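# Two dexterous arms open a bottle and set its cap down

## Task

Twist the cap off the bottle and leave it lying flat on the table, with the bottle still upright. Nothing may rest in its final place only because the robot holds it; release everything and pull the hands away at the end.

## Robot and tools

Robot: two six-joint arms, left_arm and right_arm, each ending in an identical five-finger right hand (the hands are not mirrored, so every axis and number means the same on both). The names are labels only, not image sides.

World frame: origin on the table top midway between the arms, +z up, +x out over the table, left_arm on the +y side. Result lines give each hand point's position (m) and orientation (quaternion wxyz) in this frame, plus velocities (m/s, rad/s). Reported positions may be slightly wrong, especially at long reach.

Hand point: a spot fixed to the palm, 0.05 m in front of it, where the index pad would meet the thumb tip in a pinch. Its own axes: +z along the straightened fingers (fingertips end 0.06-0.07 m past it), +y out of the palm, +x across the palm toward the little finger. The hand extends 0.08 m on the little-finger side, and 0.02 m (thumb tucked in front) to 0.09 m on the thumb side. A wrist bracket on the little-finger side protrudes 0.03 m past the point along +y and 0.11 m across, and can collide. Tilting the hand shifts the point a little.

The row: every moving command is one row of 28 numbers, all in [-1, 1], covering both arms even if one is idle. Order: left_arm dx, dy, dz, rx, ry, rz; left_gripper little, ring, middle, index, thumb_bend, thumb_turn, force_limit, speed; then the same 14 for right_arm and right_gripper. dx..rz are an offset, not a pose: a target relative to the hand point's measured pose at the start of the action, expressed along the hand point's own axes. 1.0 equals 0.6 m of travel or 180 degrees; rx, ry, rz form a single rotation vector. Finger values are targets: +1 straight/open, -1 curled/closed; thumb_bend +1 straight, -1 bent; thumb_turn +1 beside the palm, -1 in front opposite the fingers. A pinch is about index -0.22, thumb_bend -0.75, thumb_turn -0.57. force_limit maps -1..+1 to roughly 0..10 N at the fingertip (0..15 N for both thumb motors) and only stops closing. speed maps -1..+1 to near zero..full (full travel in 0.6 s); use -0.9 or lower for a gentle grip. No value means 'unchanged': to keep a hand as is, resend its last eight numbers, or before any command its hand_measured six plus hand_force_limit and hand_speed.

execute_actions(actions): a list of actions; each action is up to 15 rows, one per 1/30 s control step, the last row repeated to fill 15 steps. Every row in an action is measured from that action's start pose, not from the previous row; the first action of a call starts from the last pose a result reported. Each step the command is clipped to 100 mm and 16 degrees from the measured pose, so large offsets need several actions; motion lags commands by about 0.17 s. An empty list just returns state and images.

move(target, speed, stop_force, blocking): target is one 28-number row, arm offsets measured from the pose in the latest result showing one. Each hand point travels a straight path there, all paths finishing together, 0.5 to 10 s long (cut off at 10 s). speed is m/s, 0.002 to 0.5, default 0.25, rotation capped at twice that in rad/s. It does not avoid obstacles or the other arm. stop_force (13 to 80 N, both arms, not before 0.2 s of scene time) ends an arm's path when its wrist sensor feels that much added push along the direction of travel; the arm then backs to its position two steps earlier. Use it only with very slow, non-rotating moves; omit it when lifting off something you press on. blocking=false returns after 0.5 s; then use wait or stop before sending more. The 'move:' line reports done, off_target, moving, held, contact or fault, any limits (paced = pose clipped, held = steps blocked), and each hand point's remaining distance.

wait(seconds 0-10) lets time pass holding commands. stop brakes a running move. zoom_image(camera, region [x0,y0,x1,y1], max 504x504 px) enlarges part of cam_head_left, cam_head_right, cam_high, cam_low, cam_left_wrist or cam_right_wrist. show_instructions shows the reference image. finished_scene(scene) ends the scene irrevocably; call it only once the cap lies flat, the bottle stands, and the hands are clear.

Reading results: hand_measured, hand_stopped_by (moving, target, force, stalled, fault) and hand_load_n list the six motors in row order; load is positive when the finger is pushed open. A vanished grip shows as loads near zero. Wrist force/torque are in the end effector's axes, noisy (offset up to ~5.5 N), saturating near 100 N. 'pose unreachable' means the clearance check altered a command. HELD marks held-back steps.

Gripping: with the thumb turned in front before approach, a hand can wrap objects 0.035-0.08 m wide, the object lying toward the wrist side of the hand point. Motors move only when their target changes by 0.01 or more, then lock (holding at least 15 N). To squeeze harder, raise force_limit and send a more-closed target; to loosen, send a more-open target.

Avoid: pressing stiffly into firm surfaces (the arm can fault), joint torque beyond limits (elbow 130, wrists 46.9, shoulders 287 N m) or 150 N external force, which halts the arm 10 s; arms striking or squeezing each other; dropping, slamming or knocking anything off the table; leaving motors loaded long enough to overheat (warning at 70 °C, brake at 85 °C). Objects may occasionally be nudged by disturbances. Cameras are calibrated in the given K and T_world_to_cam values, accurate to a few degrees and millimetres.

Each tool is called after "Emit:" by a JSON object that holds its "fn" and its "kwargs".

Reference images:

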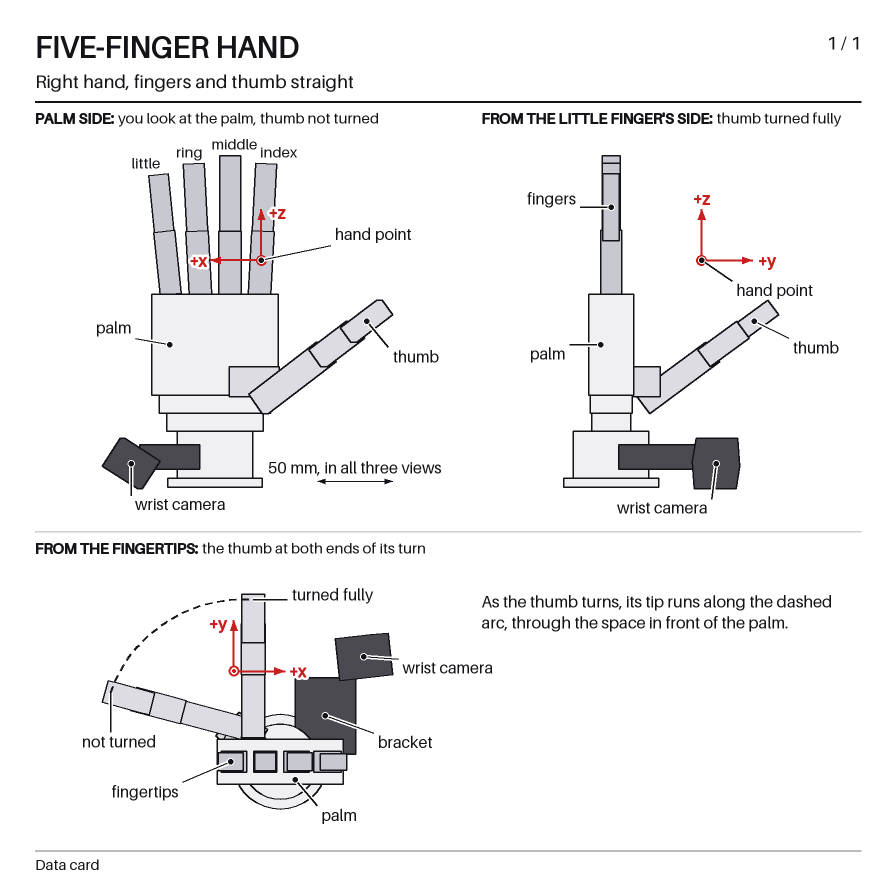

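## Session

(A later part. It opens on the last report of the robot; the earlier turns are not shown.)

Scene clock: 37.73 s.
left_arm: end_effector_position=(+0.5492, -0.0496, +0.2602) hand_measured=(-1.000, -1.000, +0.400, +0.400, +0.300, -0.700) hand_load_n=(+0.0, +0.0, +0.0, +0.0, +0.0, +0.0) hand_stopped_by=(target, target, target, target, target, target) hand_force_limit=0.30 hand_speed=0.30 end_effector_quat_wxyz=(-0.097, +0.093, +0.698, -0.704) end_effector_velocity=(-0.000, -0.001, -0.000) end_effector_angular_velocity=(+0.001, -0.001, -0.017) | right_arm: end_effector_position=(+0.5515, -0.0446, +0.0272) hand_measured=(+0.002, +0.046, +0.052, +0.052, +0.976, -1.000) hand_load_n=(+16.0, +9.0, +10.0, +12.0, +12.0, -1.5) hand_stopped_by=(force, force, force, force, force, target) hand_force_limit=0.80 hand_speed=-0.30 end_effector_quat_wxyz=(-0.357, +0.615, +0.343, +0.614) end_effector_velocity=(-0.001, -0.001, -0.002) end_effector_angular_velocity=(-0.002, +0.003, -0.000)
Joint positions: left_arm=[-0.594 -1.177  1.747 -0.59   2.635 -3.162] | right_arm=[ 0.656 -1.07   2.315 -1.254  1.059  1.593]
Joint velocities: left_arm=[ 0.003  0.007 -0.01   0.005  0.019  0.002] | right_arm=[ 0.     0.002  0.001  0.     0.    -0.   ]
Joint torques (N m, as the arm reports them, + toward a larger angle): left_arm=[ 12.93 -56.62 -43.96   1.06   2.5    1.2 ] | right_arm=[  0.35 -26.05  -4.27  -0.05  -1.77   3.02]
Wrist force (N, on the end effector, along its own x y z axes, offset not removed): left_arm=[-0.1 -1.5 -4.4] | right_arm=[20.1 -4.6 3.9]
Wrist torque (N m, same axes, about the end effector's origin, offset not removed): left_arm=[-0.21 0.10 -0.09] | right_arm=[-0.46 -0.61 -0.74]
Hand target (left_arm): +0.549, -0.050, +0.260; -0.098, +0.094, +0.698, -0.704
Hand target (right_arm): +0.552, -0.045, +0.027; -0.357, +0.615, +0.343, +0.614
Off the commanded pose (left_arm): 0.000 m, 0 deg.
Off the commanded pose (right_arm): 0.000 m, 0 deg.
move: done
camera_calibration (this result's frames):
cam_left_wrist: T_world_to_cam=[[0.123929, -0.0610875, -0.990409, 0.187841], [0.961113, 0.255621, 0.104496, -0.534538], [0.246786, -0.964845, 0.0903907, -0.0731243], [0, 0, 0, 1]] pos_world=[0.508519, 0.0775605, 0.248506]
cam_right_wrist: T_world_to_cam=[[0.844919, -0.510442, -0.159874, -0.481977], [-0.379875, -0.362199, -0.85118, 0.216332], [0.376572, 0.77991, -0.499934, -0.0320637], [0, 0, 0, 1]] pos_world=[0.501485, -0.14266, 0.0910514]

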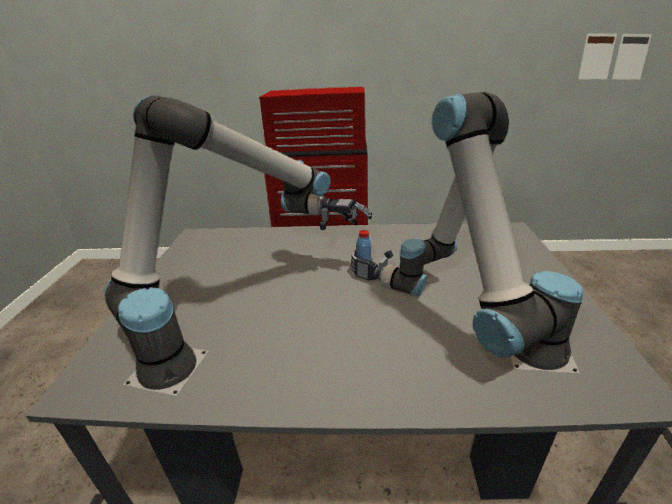

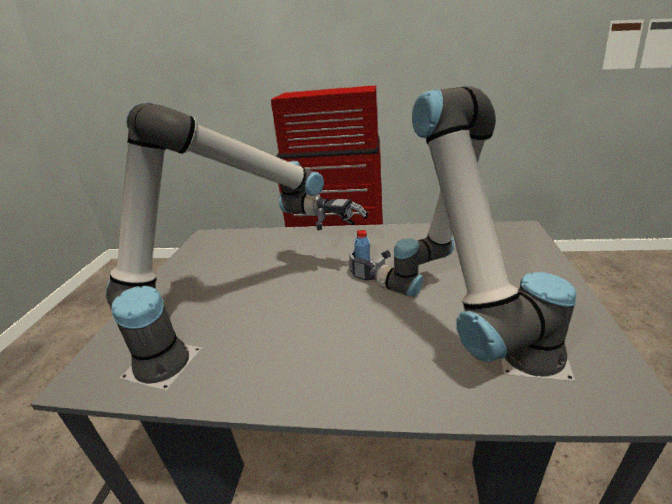

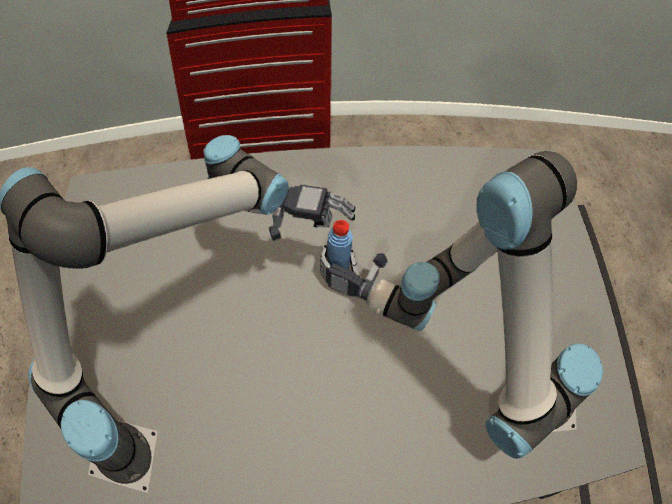

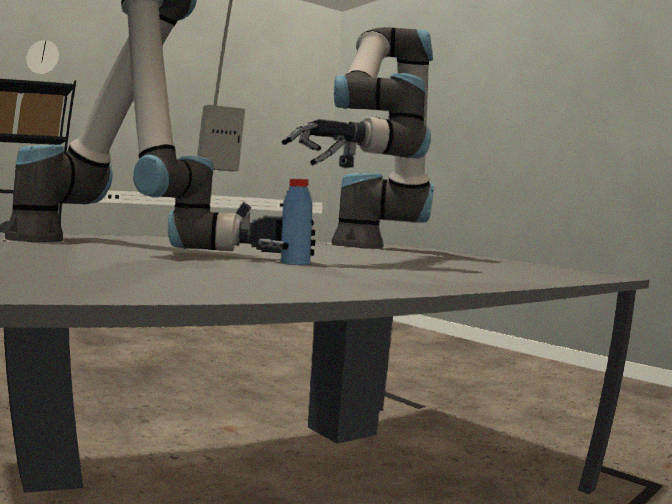

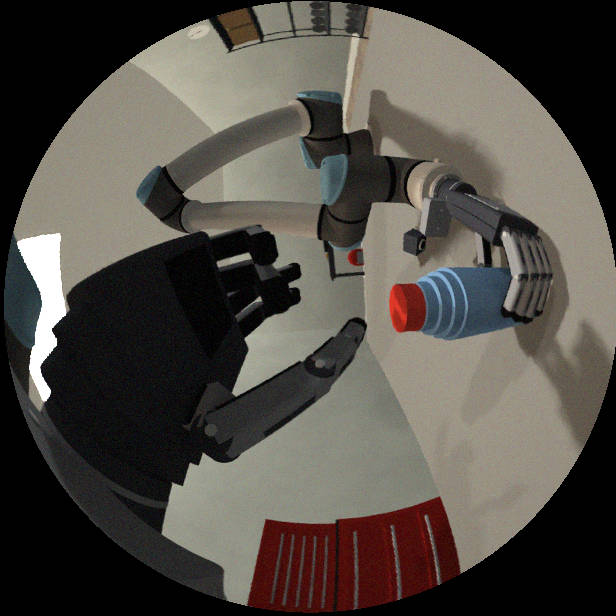

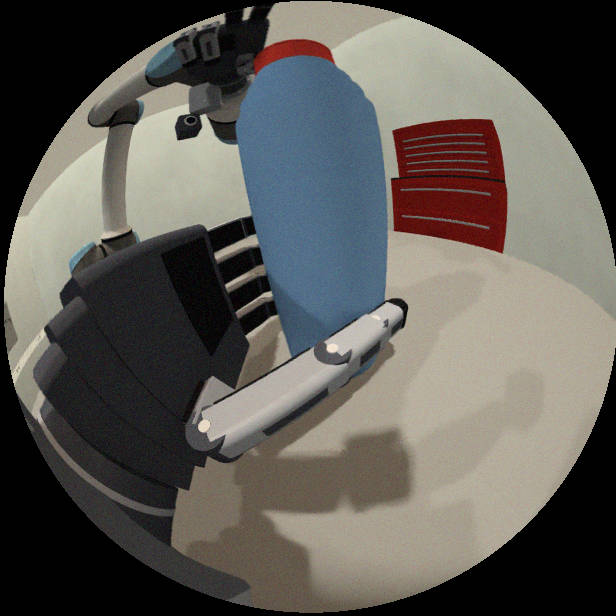

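Emit:
{"fn": "move", "kwargs": {"target": [-0.015,0.14,0.022,0,0,0,-1,-1,0.5,0.5,0.5,-0.7,0.3,0.3, 0,0,0,0,0,0,-1,-1,-1,-1,-1,-1,0.8,-0.3], "speed": 0.06, "stop_force": 15}}

Emit:
{"fn": "execute_actions", "kwargs": {"actions": [[[0,0,0,0,0,0,-1,-1,-0.6,-0.6,-1,-0.7,0.6,-0.5, 0,0,0,0,0,0,-1,-1,-1,-1,-1,-1,0.8,-0.3]],[[0,0,0,0,0,0,-1,-1,-0.6,-0.6,-1,-0.7,0.6,-0.5, 0,0,0,0,0,0,-1,-1,-1,-1,-1,-1,0.8,-0.3]],[[0,0,0,0,0,0,-1,-1,-0.6,-0.6,-1,-0.7,0.6,-0.5, 0,0,0,0,0,0,-1,-1,-1,-1,-1,-1,0.8,-0.3]]]}}

Scene clock: 40.00 s.
left_arm: end_effector_position=(+0.5524, -0.0608, +0.2003) hand_measured=(-1.000, -1.000, +0.500, +0.500, +0.428, -0.700) hand_load_n=(+0.0, +0.0, +0.0, +0.0, -2.5, -1.0) hand_stopped_by=(target, target, target, target, target, target) hand_force_limit=0.30 hand_speed=0.30 end_effector_quat_wxyz=(-0.097, +0.094, +0.698, -0.704) end_effector_velocity=(+0.000, +0.000, +0.002) end_effector_angular_velocity=(-0.001, -0.001, -0.000) | right_arm: end_effector_position=(+0.5515, -0.0447, +0.0271) hand_measured=(+0.000, +0.044, +0.052, +0.054, +0.976, -1.000) hand_load_n=(+5.0, +3.0, +10.0, +17.5, +11.5, -3.5) hand_stopped_by=(force, force, force, force, force, target) hand_force_limit=0.80 hand_speed=-0.30 end_effector_quat_wxyz=(-0.357, +0.615, +0.343, +0.614) end_effector_velocity=(+0.000, +0.000, +0.000) end_effector_angular_velocity=(+0.001, -0.001, +0.001)
Joint positions: left_arm=[-0.602 -1.107  1.768 -0.679  2.628 -3.161] | right_arm=[ 0.656 -1.07   2.315 -1.254  1.059  1.593]
Joint velocities: left_arm=[ 0.001 -0.001 -0.002  0.002  0.001  0.   ] | right_arm=[ 0.     0.001 -0.001 -0.001 -0.     0.   ]
Joint torques (N m, as the arm reports them, + toward a larger angle): left_arm=[ 10.91 -73.01 -42.05   0.99   2.28  -1.64] | right_arm=[  8.67 -57.57 -29.29   1.16  -4.32   2.31]
Wrist force (N, on the end effector, along its own x y z axes, offset not removed): left_arm=[0.3 -4.6 -4.9] | right_arm=[5.5 2.6 -2.3]
Wrist torque (N m, same axes, about the end effector's origin, offset not removed): left_arm=[-0.19 0.13 -0.15] | right_arm=[-0.06 -0.13 0.42]
Hand target (left_arm): +0.552, -0.061, +0.201; -0.097, +0.094, +0.698, -0.704
Hand target (right_arm): +0.552, -0.045, +0.027; -0.357, +0.615, +0.343, +0.614
Off the commanded pose (left_arm): 0.024 m, 0 deg.
Off the commanded pose (right_arm): 0.000 m, 0 deg.
move: contact (left_arm)
camera_calibration (this result's frames):
cam_left_wrist: T_world_to_cam=[[0.123806, -0.0606863, -0.990449, 0.127476], [0.961292, 0.25493, 0.104542, -0.528637], [0.246151, -0.965053, 0.0898992, -0.0788729], [0, 0, 0, 1]] pos_world=[0.511807, 0.0663849, 0.188614]
cam_right_wrist: T_world_to_cam=[[0.844886, -0.510467, -0.15997, -0.481943], [-0.380027, -0.362281, -0.851077, 0.216261], [0.376493, 0.779856, -0.500078, -0.0319973], [0, 0, 0, 1]] pos_world=[0.501419, -0.142715, 0.0909574]

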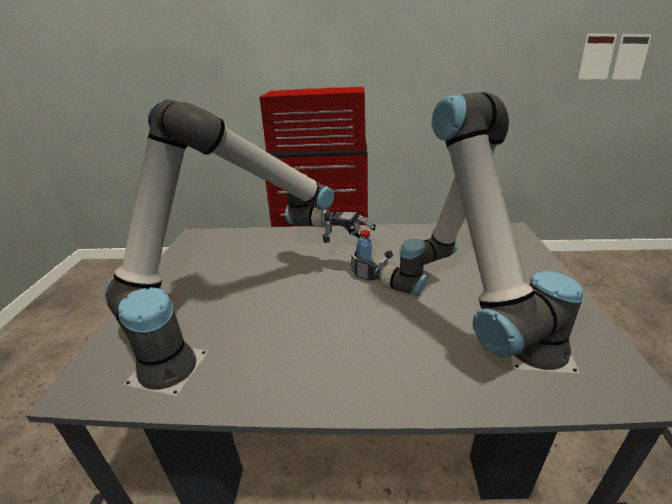

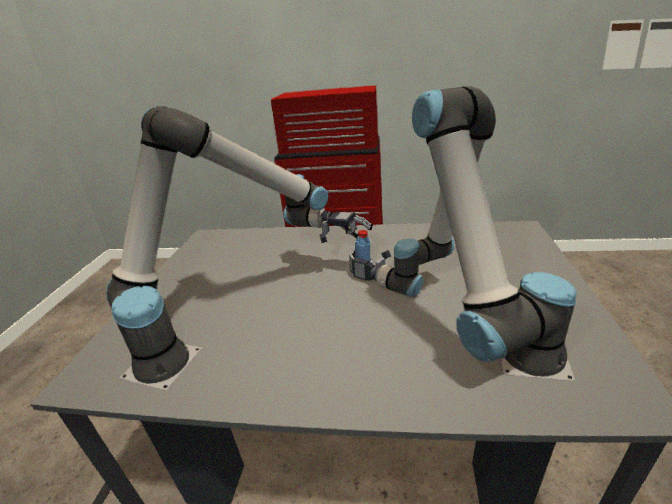

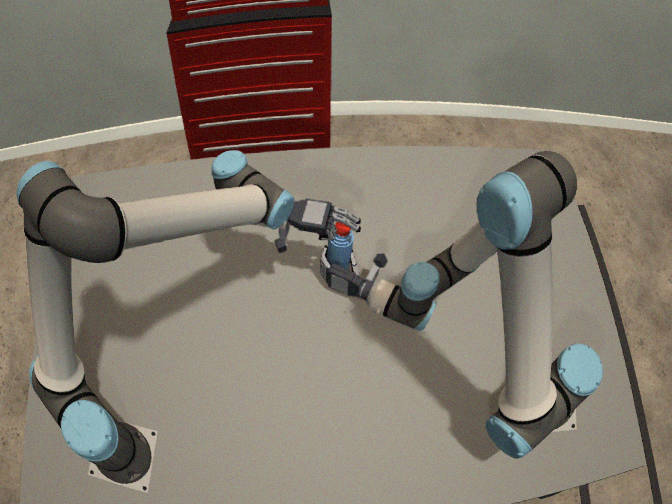

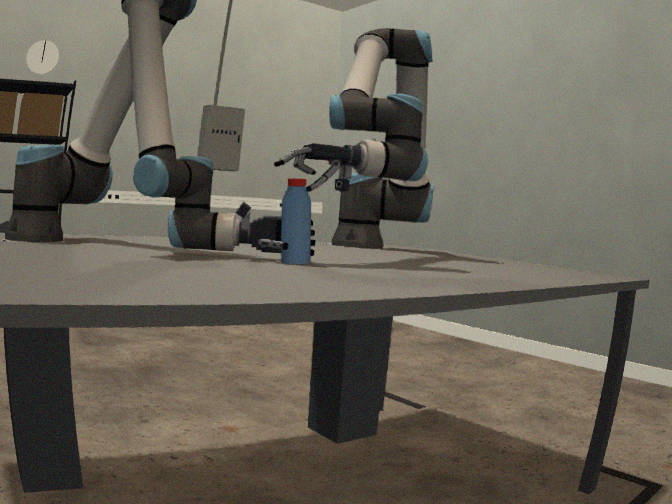

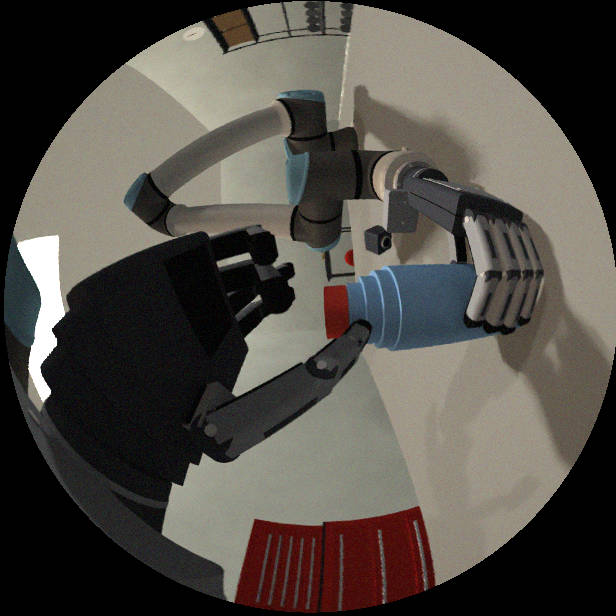

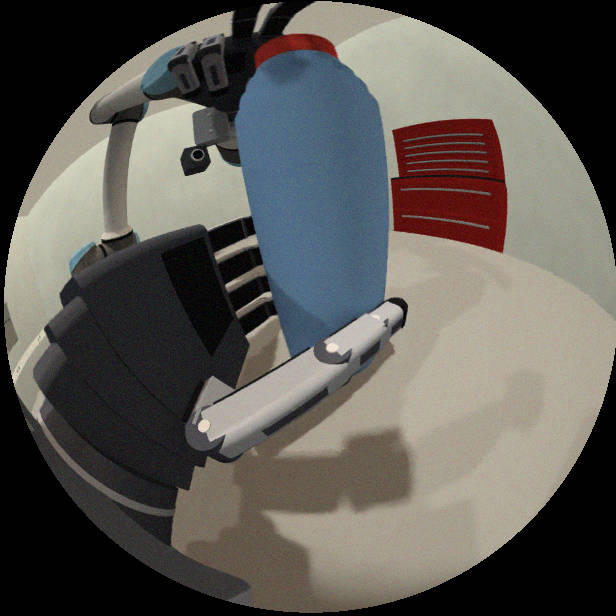

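Scene clock: 41.50 s.
left_arm: end_effector_position=(+0.5524, -0.0608, +0.2004) hand_measured=(-1.000, -1.000, -0.062, -0.272, +0.052, -0.700) hand_load_n=(+0.0, +0.0, +8.0, +8.5, +14.5, -1.5) hand_stopped_by=(target, target, force, force, force, target) hand_force_limit=0.60 hand_speed=-0.50 end_effector_quat_wxyz=(-0.097, +0.094, +0.698, -0.704) end_effector_velocity=(+0.000, -0.000, +0.001) end_effector_angular_velocity=(-0.000, -0.001, +0.000) | right_arm: end_effector_position=(+0.5515, -0.0447, +0.0271) hand_measured=(+0.000, +0.044, +0.052, +0.054, +0.976, -1.000) hand_load_n=(+1.5, +0.5, +9.5, +19.0, +11.5, -2.0) hand_stopped_by=(force, force, force, force, force, target) hand_force_limit=0.80 hand_speed=-0.30 end_effector_quat_wxyz=(-0.357, +0.615, +0.343, +0.614) end_effector_velocity=(+0.001, +0.001, +0.001) end_effector_angular_velocity=(+0.001, -0.001, -0.000)
Joint positions: left_arm=[-0.602 -1.107  1.768 -0.679  2.628 -3.161] | right_arm=[ 0.656 -1.07   2.315 -1.254  1.059  1.593]
Joint velocities: left_arm=[ 0.    -0.001 -0.001  0.001 -0.     0.   ] | right_arm=[ 0.    -0.    -0.002  0.     0.    -0.   ]
Joint torques (N m, as the arm reports them, + toward a larger angle): left_arm=[  1.89 -53.7  -30.28  -0.55   1.98  -1.34] | right_arm=[  8.14 -48.5  -24.12   1.54  -2.98   2.9 ]
Wrist force (N, on the end effector, along its own x y z axes, offset not removed): left_arm=[1.7 -22.6 -14.1] | right_arm=[16.8 4.8 -10.6]
Wrist torque (N m, same axes, about the end effector's origin, offset not removed): left_arm=[-0.41 -0.06 -0.14] | right_arm=[-0.17 0.11 0.41]
Hand target (left_arm): +0.552, -0.061, +0.200; -0.097, +0.094, +0.698, -0.704
Hand target (right_arm): +0.551, -0.045, +0.027; -0.357, +0.615, +0.343, +0.614
Off the commanded pose (left_arm): 0.000 m, 0 deg.
Off the commanded pose (right_arm): 0.000 m, 0 deg.
Step readings (end_effector_position; steps 1 to 15: 1st action; 16 to 30: 2nd action; 31 to 45: 3rd action):
0: left_arm (+0.5524, -0.0608, +0.2003) | right_arm (+0.5515, -0.0447, +0.0271)
1: left_arm (+0.5524, -0.0608, +0.2003) | right_arm (+0.5515, -0.0447, +0.0271)
2: left_arm (+0.5524, -0.0608, +0.2003) | right_arm (+0.5515, -0.0447, +0.0271)
4: left_arm (+0.5524, -0.0608, +0.2003) | right_arm (+0.5515, -0.0447, +0.0271)
8: left_arm (+0.5524, -0.0608, +0.2003) | right_arm (+0.5515, -0.0447, +0.0271)
15: left_arm (+0.5524, -0.0608, +0.2003) | right_arm (+0.5515, -0.0447, +0.0271)
16: left_arm (+0.5524, -0.0608, +0.2003) | right_arm (+0.5515, -0.0447, +0.0271)
17: left_arm (+0.5524, -0.0608, +0.2003) | right_arm (+0.5515, -0.0447, +0.0271)
19: left_arm (+0.5524, -0.0608, +0.2003) | right_arm (+0.5515, -0.0447, +0.0271)
23: left_arm (+0.5524, -0.0608, +0.2003) | right_arm (+0.5515, -0.0447, +0.0271)
30: left_arm (+0.5524, -0.0608, +0.2003) | right_arm (+0.5515, -0.0447, +0.0271)
31: left_arm (+0.5524, -0.0608, +0.2004) | right_arm (+0.5515, -0.0447, +0.0271)
32: left_arm (+0.5524, -0.0608, +0.2004) | right_arm (+0.5515, -0.0447, +0.0271)
34: left_arm (+0.5524, -0.0608, +0.2004) | right_arm (+0.5515, -0.0447, +0.0271)
38: left_arm (+0.5524, -0.0608, +0.2004) | right_arm (+0.5515, -0.0447, +0.0271)
45: end_effector_position above
camera_calibration (this result's frames):
cam_left_wrist: T_world_to_cam=[[0.12389, -0.0607626, -0.990434, 0.127534], [0.961274, 0.254973, 0.1046, -0.528707], [0.246178, -0.965037, 0.0899981, -0.0789377], [0, 0, 0, 1]] pos_world=[0.511865, 0.0663776, 0.188721]
cam_right_wrist: T_world_to_cam=[[0.844913, -0.510431, -0.159945, -0.481953], [-0.379975, -0.362274, -0.851103, 0.21627], [0.376485, 0.779883, -0.500041, -0.031997], [0, 0, 0, 1]] pos_world=[0.501432, -0.1427, 0.0909824]

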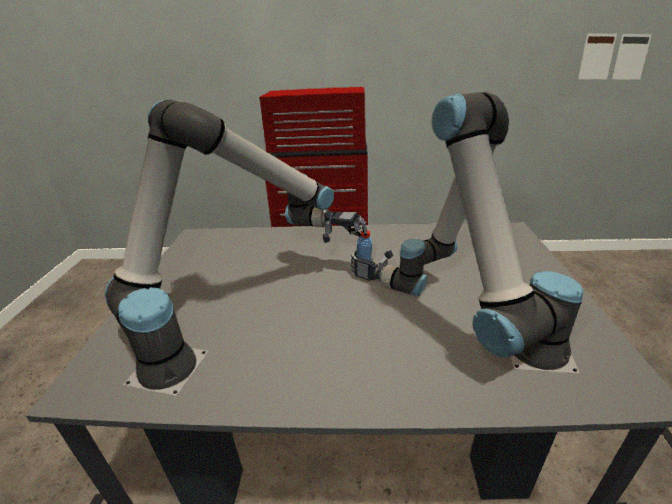

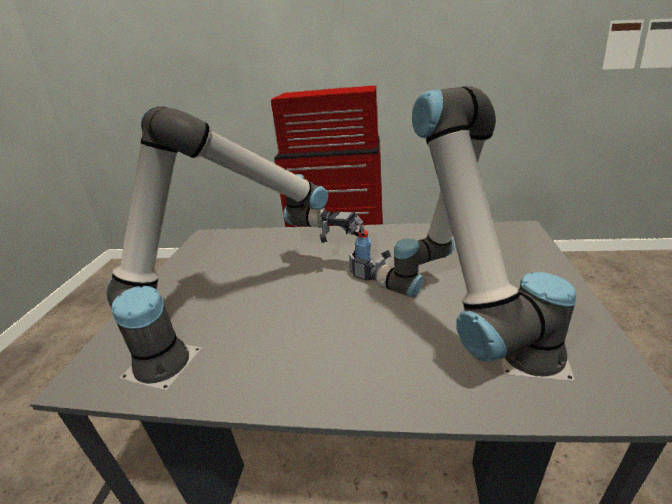

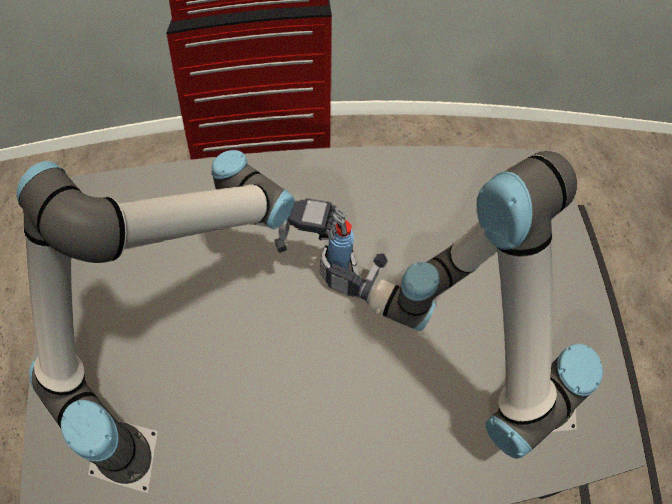

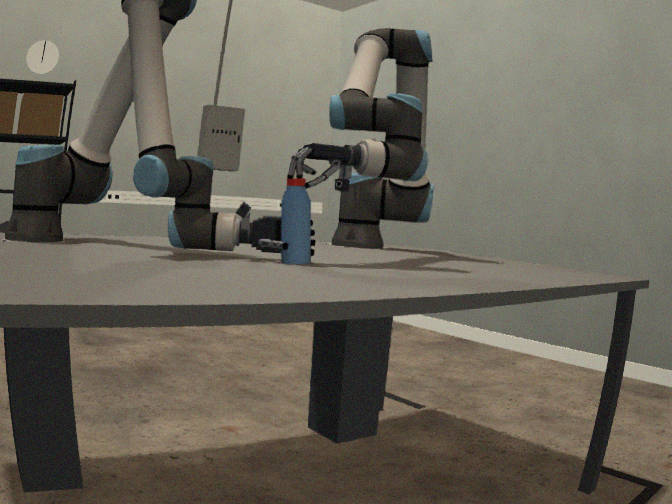

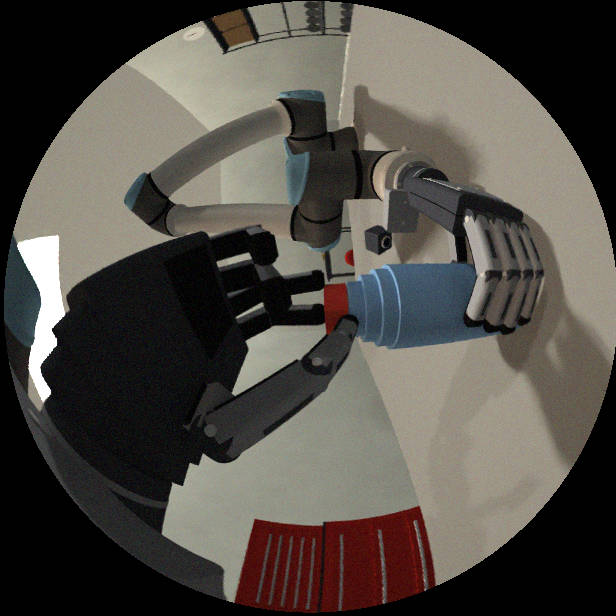

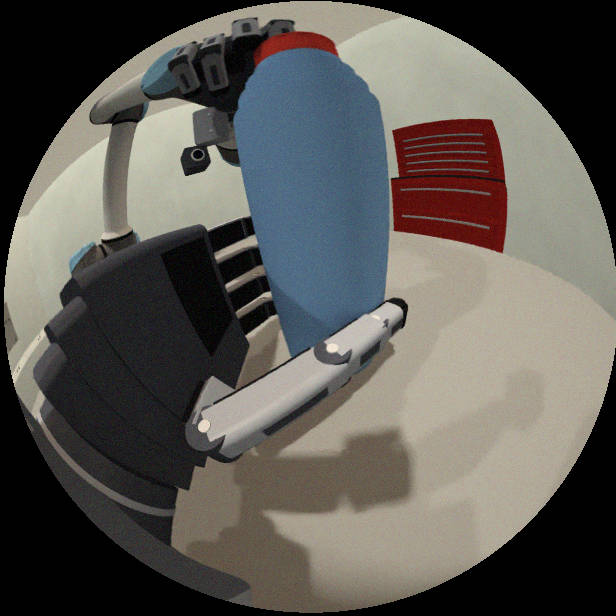

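Emit:
{"fn": "move", "kwargs": {"target": [0,-0.06,0,-0.2,0,0,-1,-1,0.3,0.3,0.3,-0.7,0.6,0.3, 0,0,0,0,0,0,-1,-1,-1,-1,-1,-1,0.8,-0.3], "speed": 0.1}}

Scene clock: 45.43 s.
left_arm: end_effector_position=(+0.5526, -0.0604, +0.2362) hand_measured=(-1.000, -1.000, +0.300, +0.300, +0.300, -0.700) hand_load_n=(+0.0, +0.0, +0.0, +0.0, +0.0, +0.0) hand_stopped_by=(target, target, target, target, target, target) hand_force_limit=0.60 hand_speed=0.30 end_effector_quat_wxyz=(-0.063, +0.119, +0.881, -0.454) end_effector_velocity=(+0.001, -0.000, +0.000) end_effector_angular_velocity=(+0.013, -0.003, -0.001) | right_arm: end_effector_position=(+0.5515, -0.0447, +0.0271) hand_measured=(+0.000, +0.044, +0.052, +0.054, +0.976, -1.000) hand_load_n=(+4.0, +2.5, +11.0, +20.0, +11.0, -3.5) hand_stopped_by=(force, force, force, force, force, target) hand_force_limit=0.80 hand_speed=-0.30 end_effector_quat_wxyz=(-0.357, +0.615, +0.343, +0.614) end_effector_velocity=(-0.000, -0.000, -0.001) end_effector_angular_velocity=(-0.001, +0.001, -0.000)
Joint positions: left_arm=[-0.698 -1.037  1.382  0.549  2.303 -2.451] | right_arm=[ 0.656 -1.07   2.315 -1.254  1.059  1.593]
Joint velocities: left_arm=[-0.003  0.004 -0.009  0.018 -0.01   0.007] | right_arm=[-0.     0.002  0.001 -0.001  0.    -0.   ]
Joint torques (N m, as the arm reports them, + toward a larger angle): left_arm=[ -9.53 -66.13 -45.4    3.94  -2.05   1.54] | right_arm=[  7.71 -49.74 -26.5    1.16  -3.46   2.46]
Wrist force (N, on the end effector, along its own x y z axes, offset not removed): left_arm=[-2.4 2.6 -0.4] | right_arm=[1.6 -1.6 2.6]
Wrist torque (N m, same axes, about the end effector's origin, offset not removed): left_arm=[0.40 0.38 -0.09] | right_arm=[-0.76 -0.05 -0.15]
Hand target (left_arm): +0.553, -0.060, +0.236; -0.063, +0.119, +0.881, -0.453
Hand target (right_arm): +0.551, -0.045, +0.027; -0.357, +0.615, +0.343, +0.614
Off the commanded pose (left_arm): 0.000 m, 0 deg.
Off the commanded pose (right_arm): 0.000 m, 0 deg.
move: done
camera_calibration (this result's frames):
cam_left_wrist: T_world_to_cam=[[0.281202, 0.503463, -0.816976, 0.0692222], [0.919518, 0.102256, 0.379512, -0.583858], [0.274611, -0.857944, -0.434189, 0.0327286], [0, 0, 0, 1]] pos_world=[0.508415, 0.0529315, 0.292345]
cam_right_wrist: T_world_to_cam=[[0.844913, -0.510431, -0.159945, -0.481952], [-0.379975, -0.362274, -0.851103, 0.21627], [0.376485, 0.779883, -0.500041, -0.0319971], [0, 0, 0, 1]] pos_world=[0.501432, -0.1427, 0.0909823]

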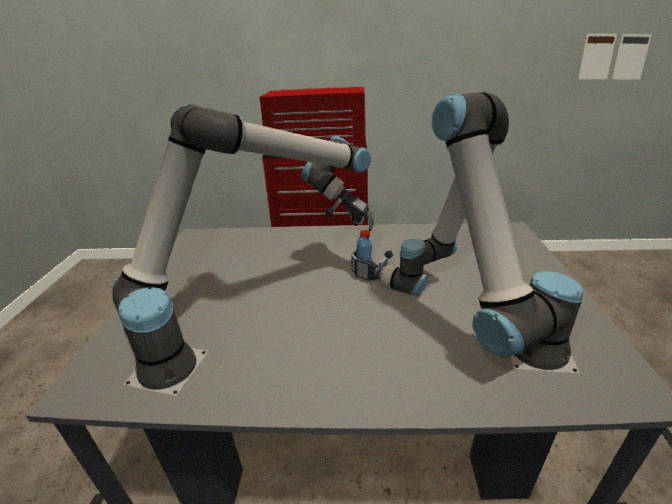

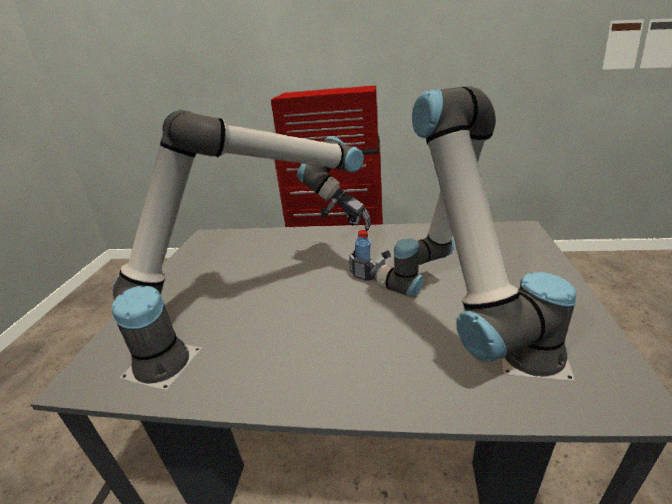

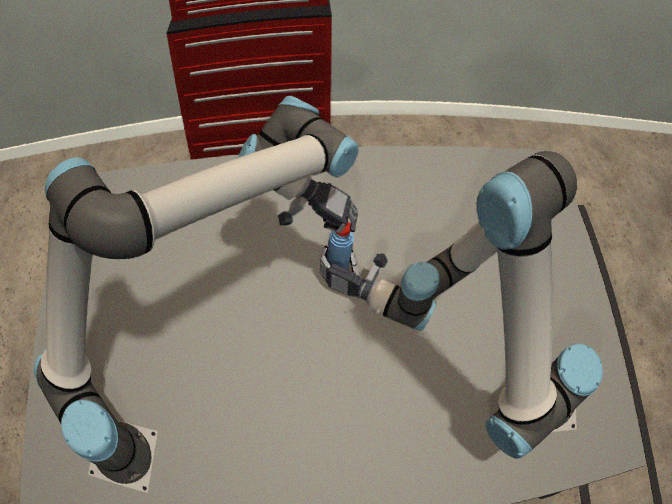

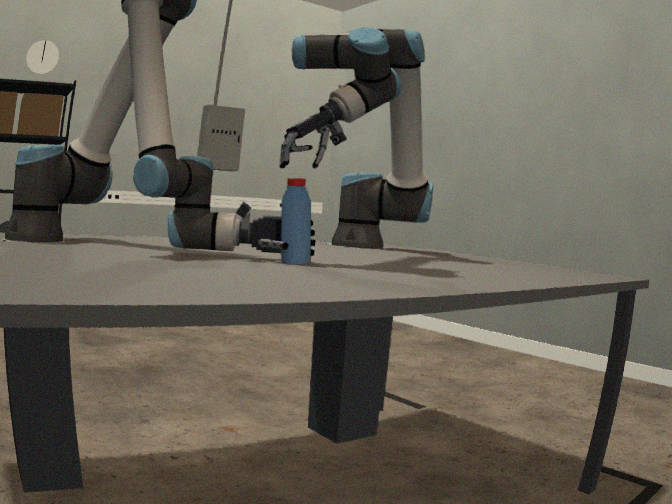

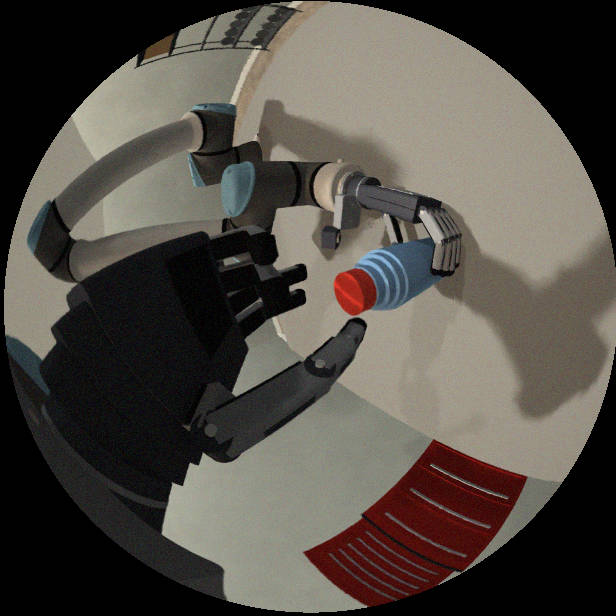

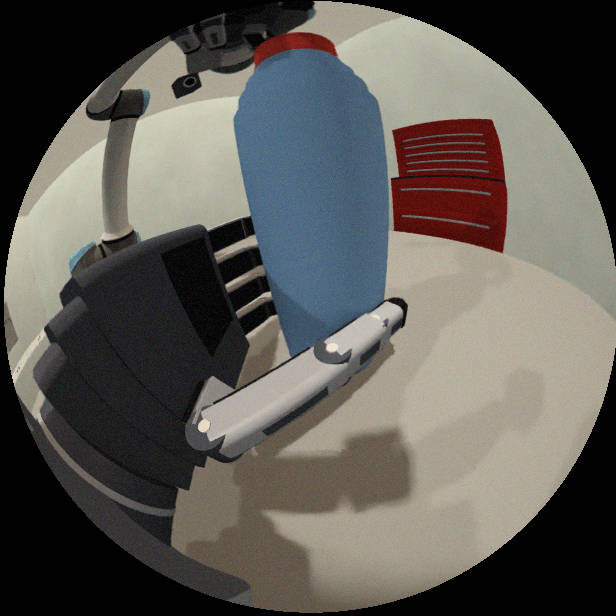

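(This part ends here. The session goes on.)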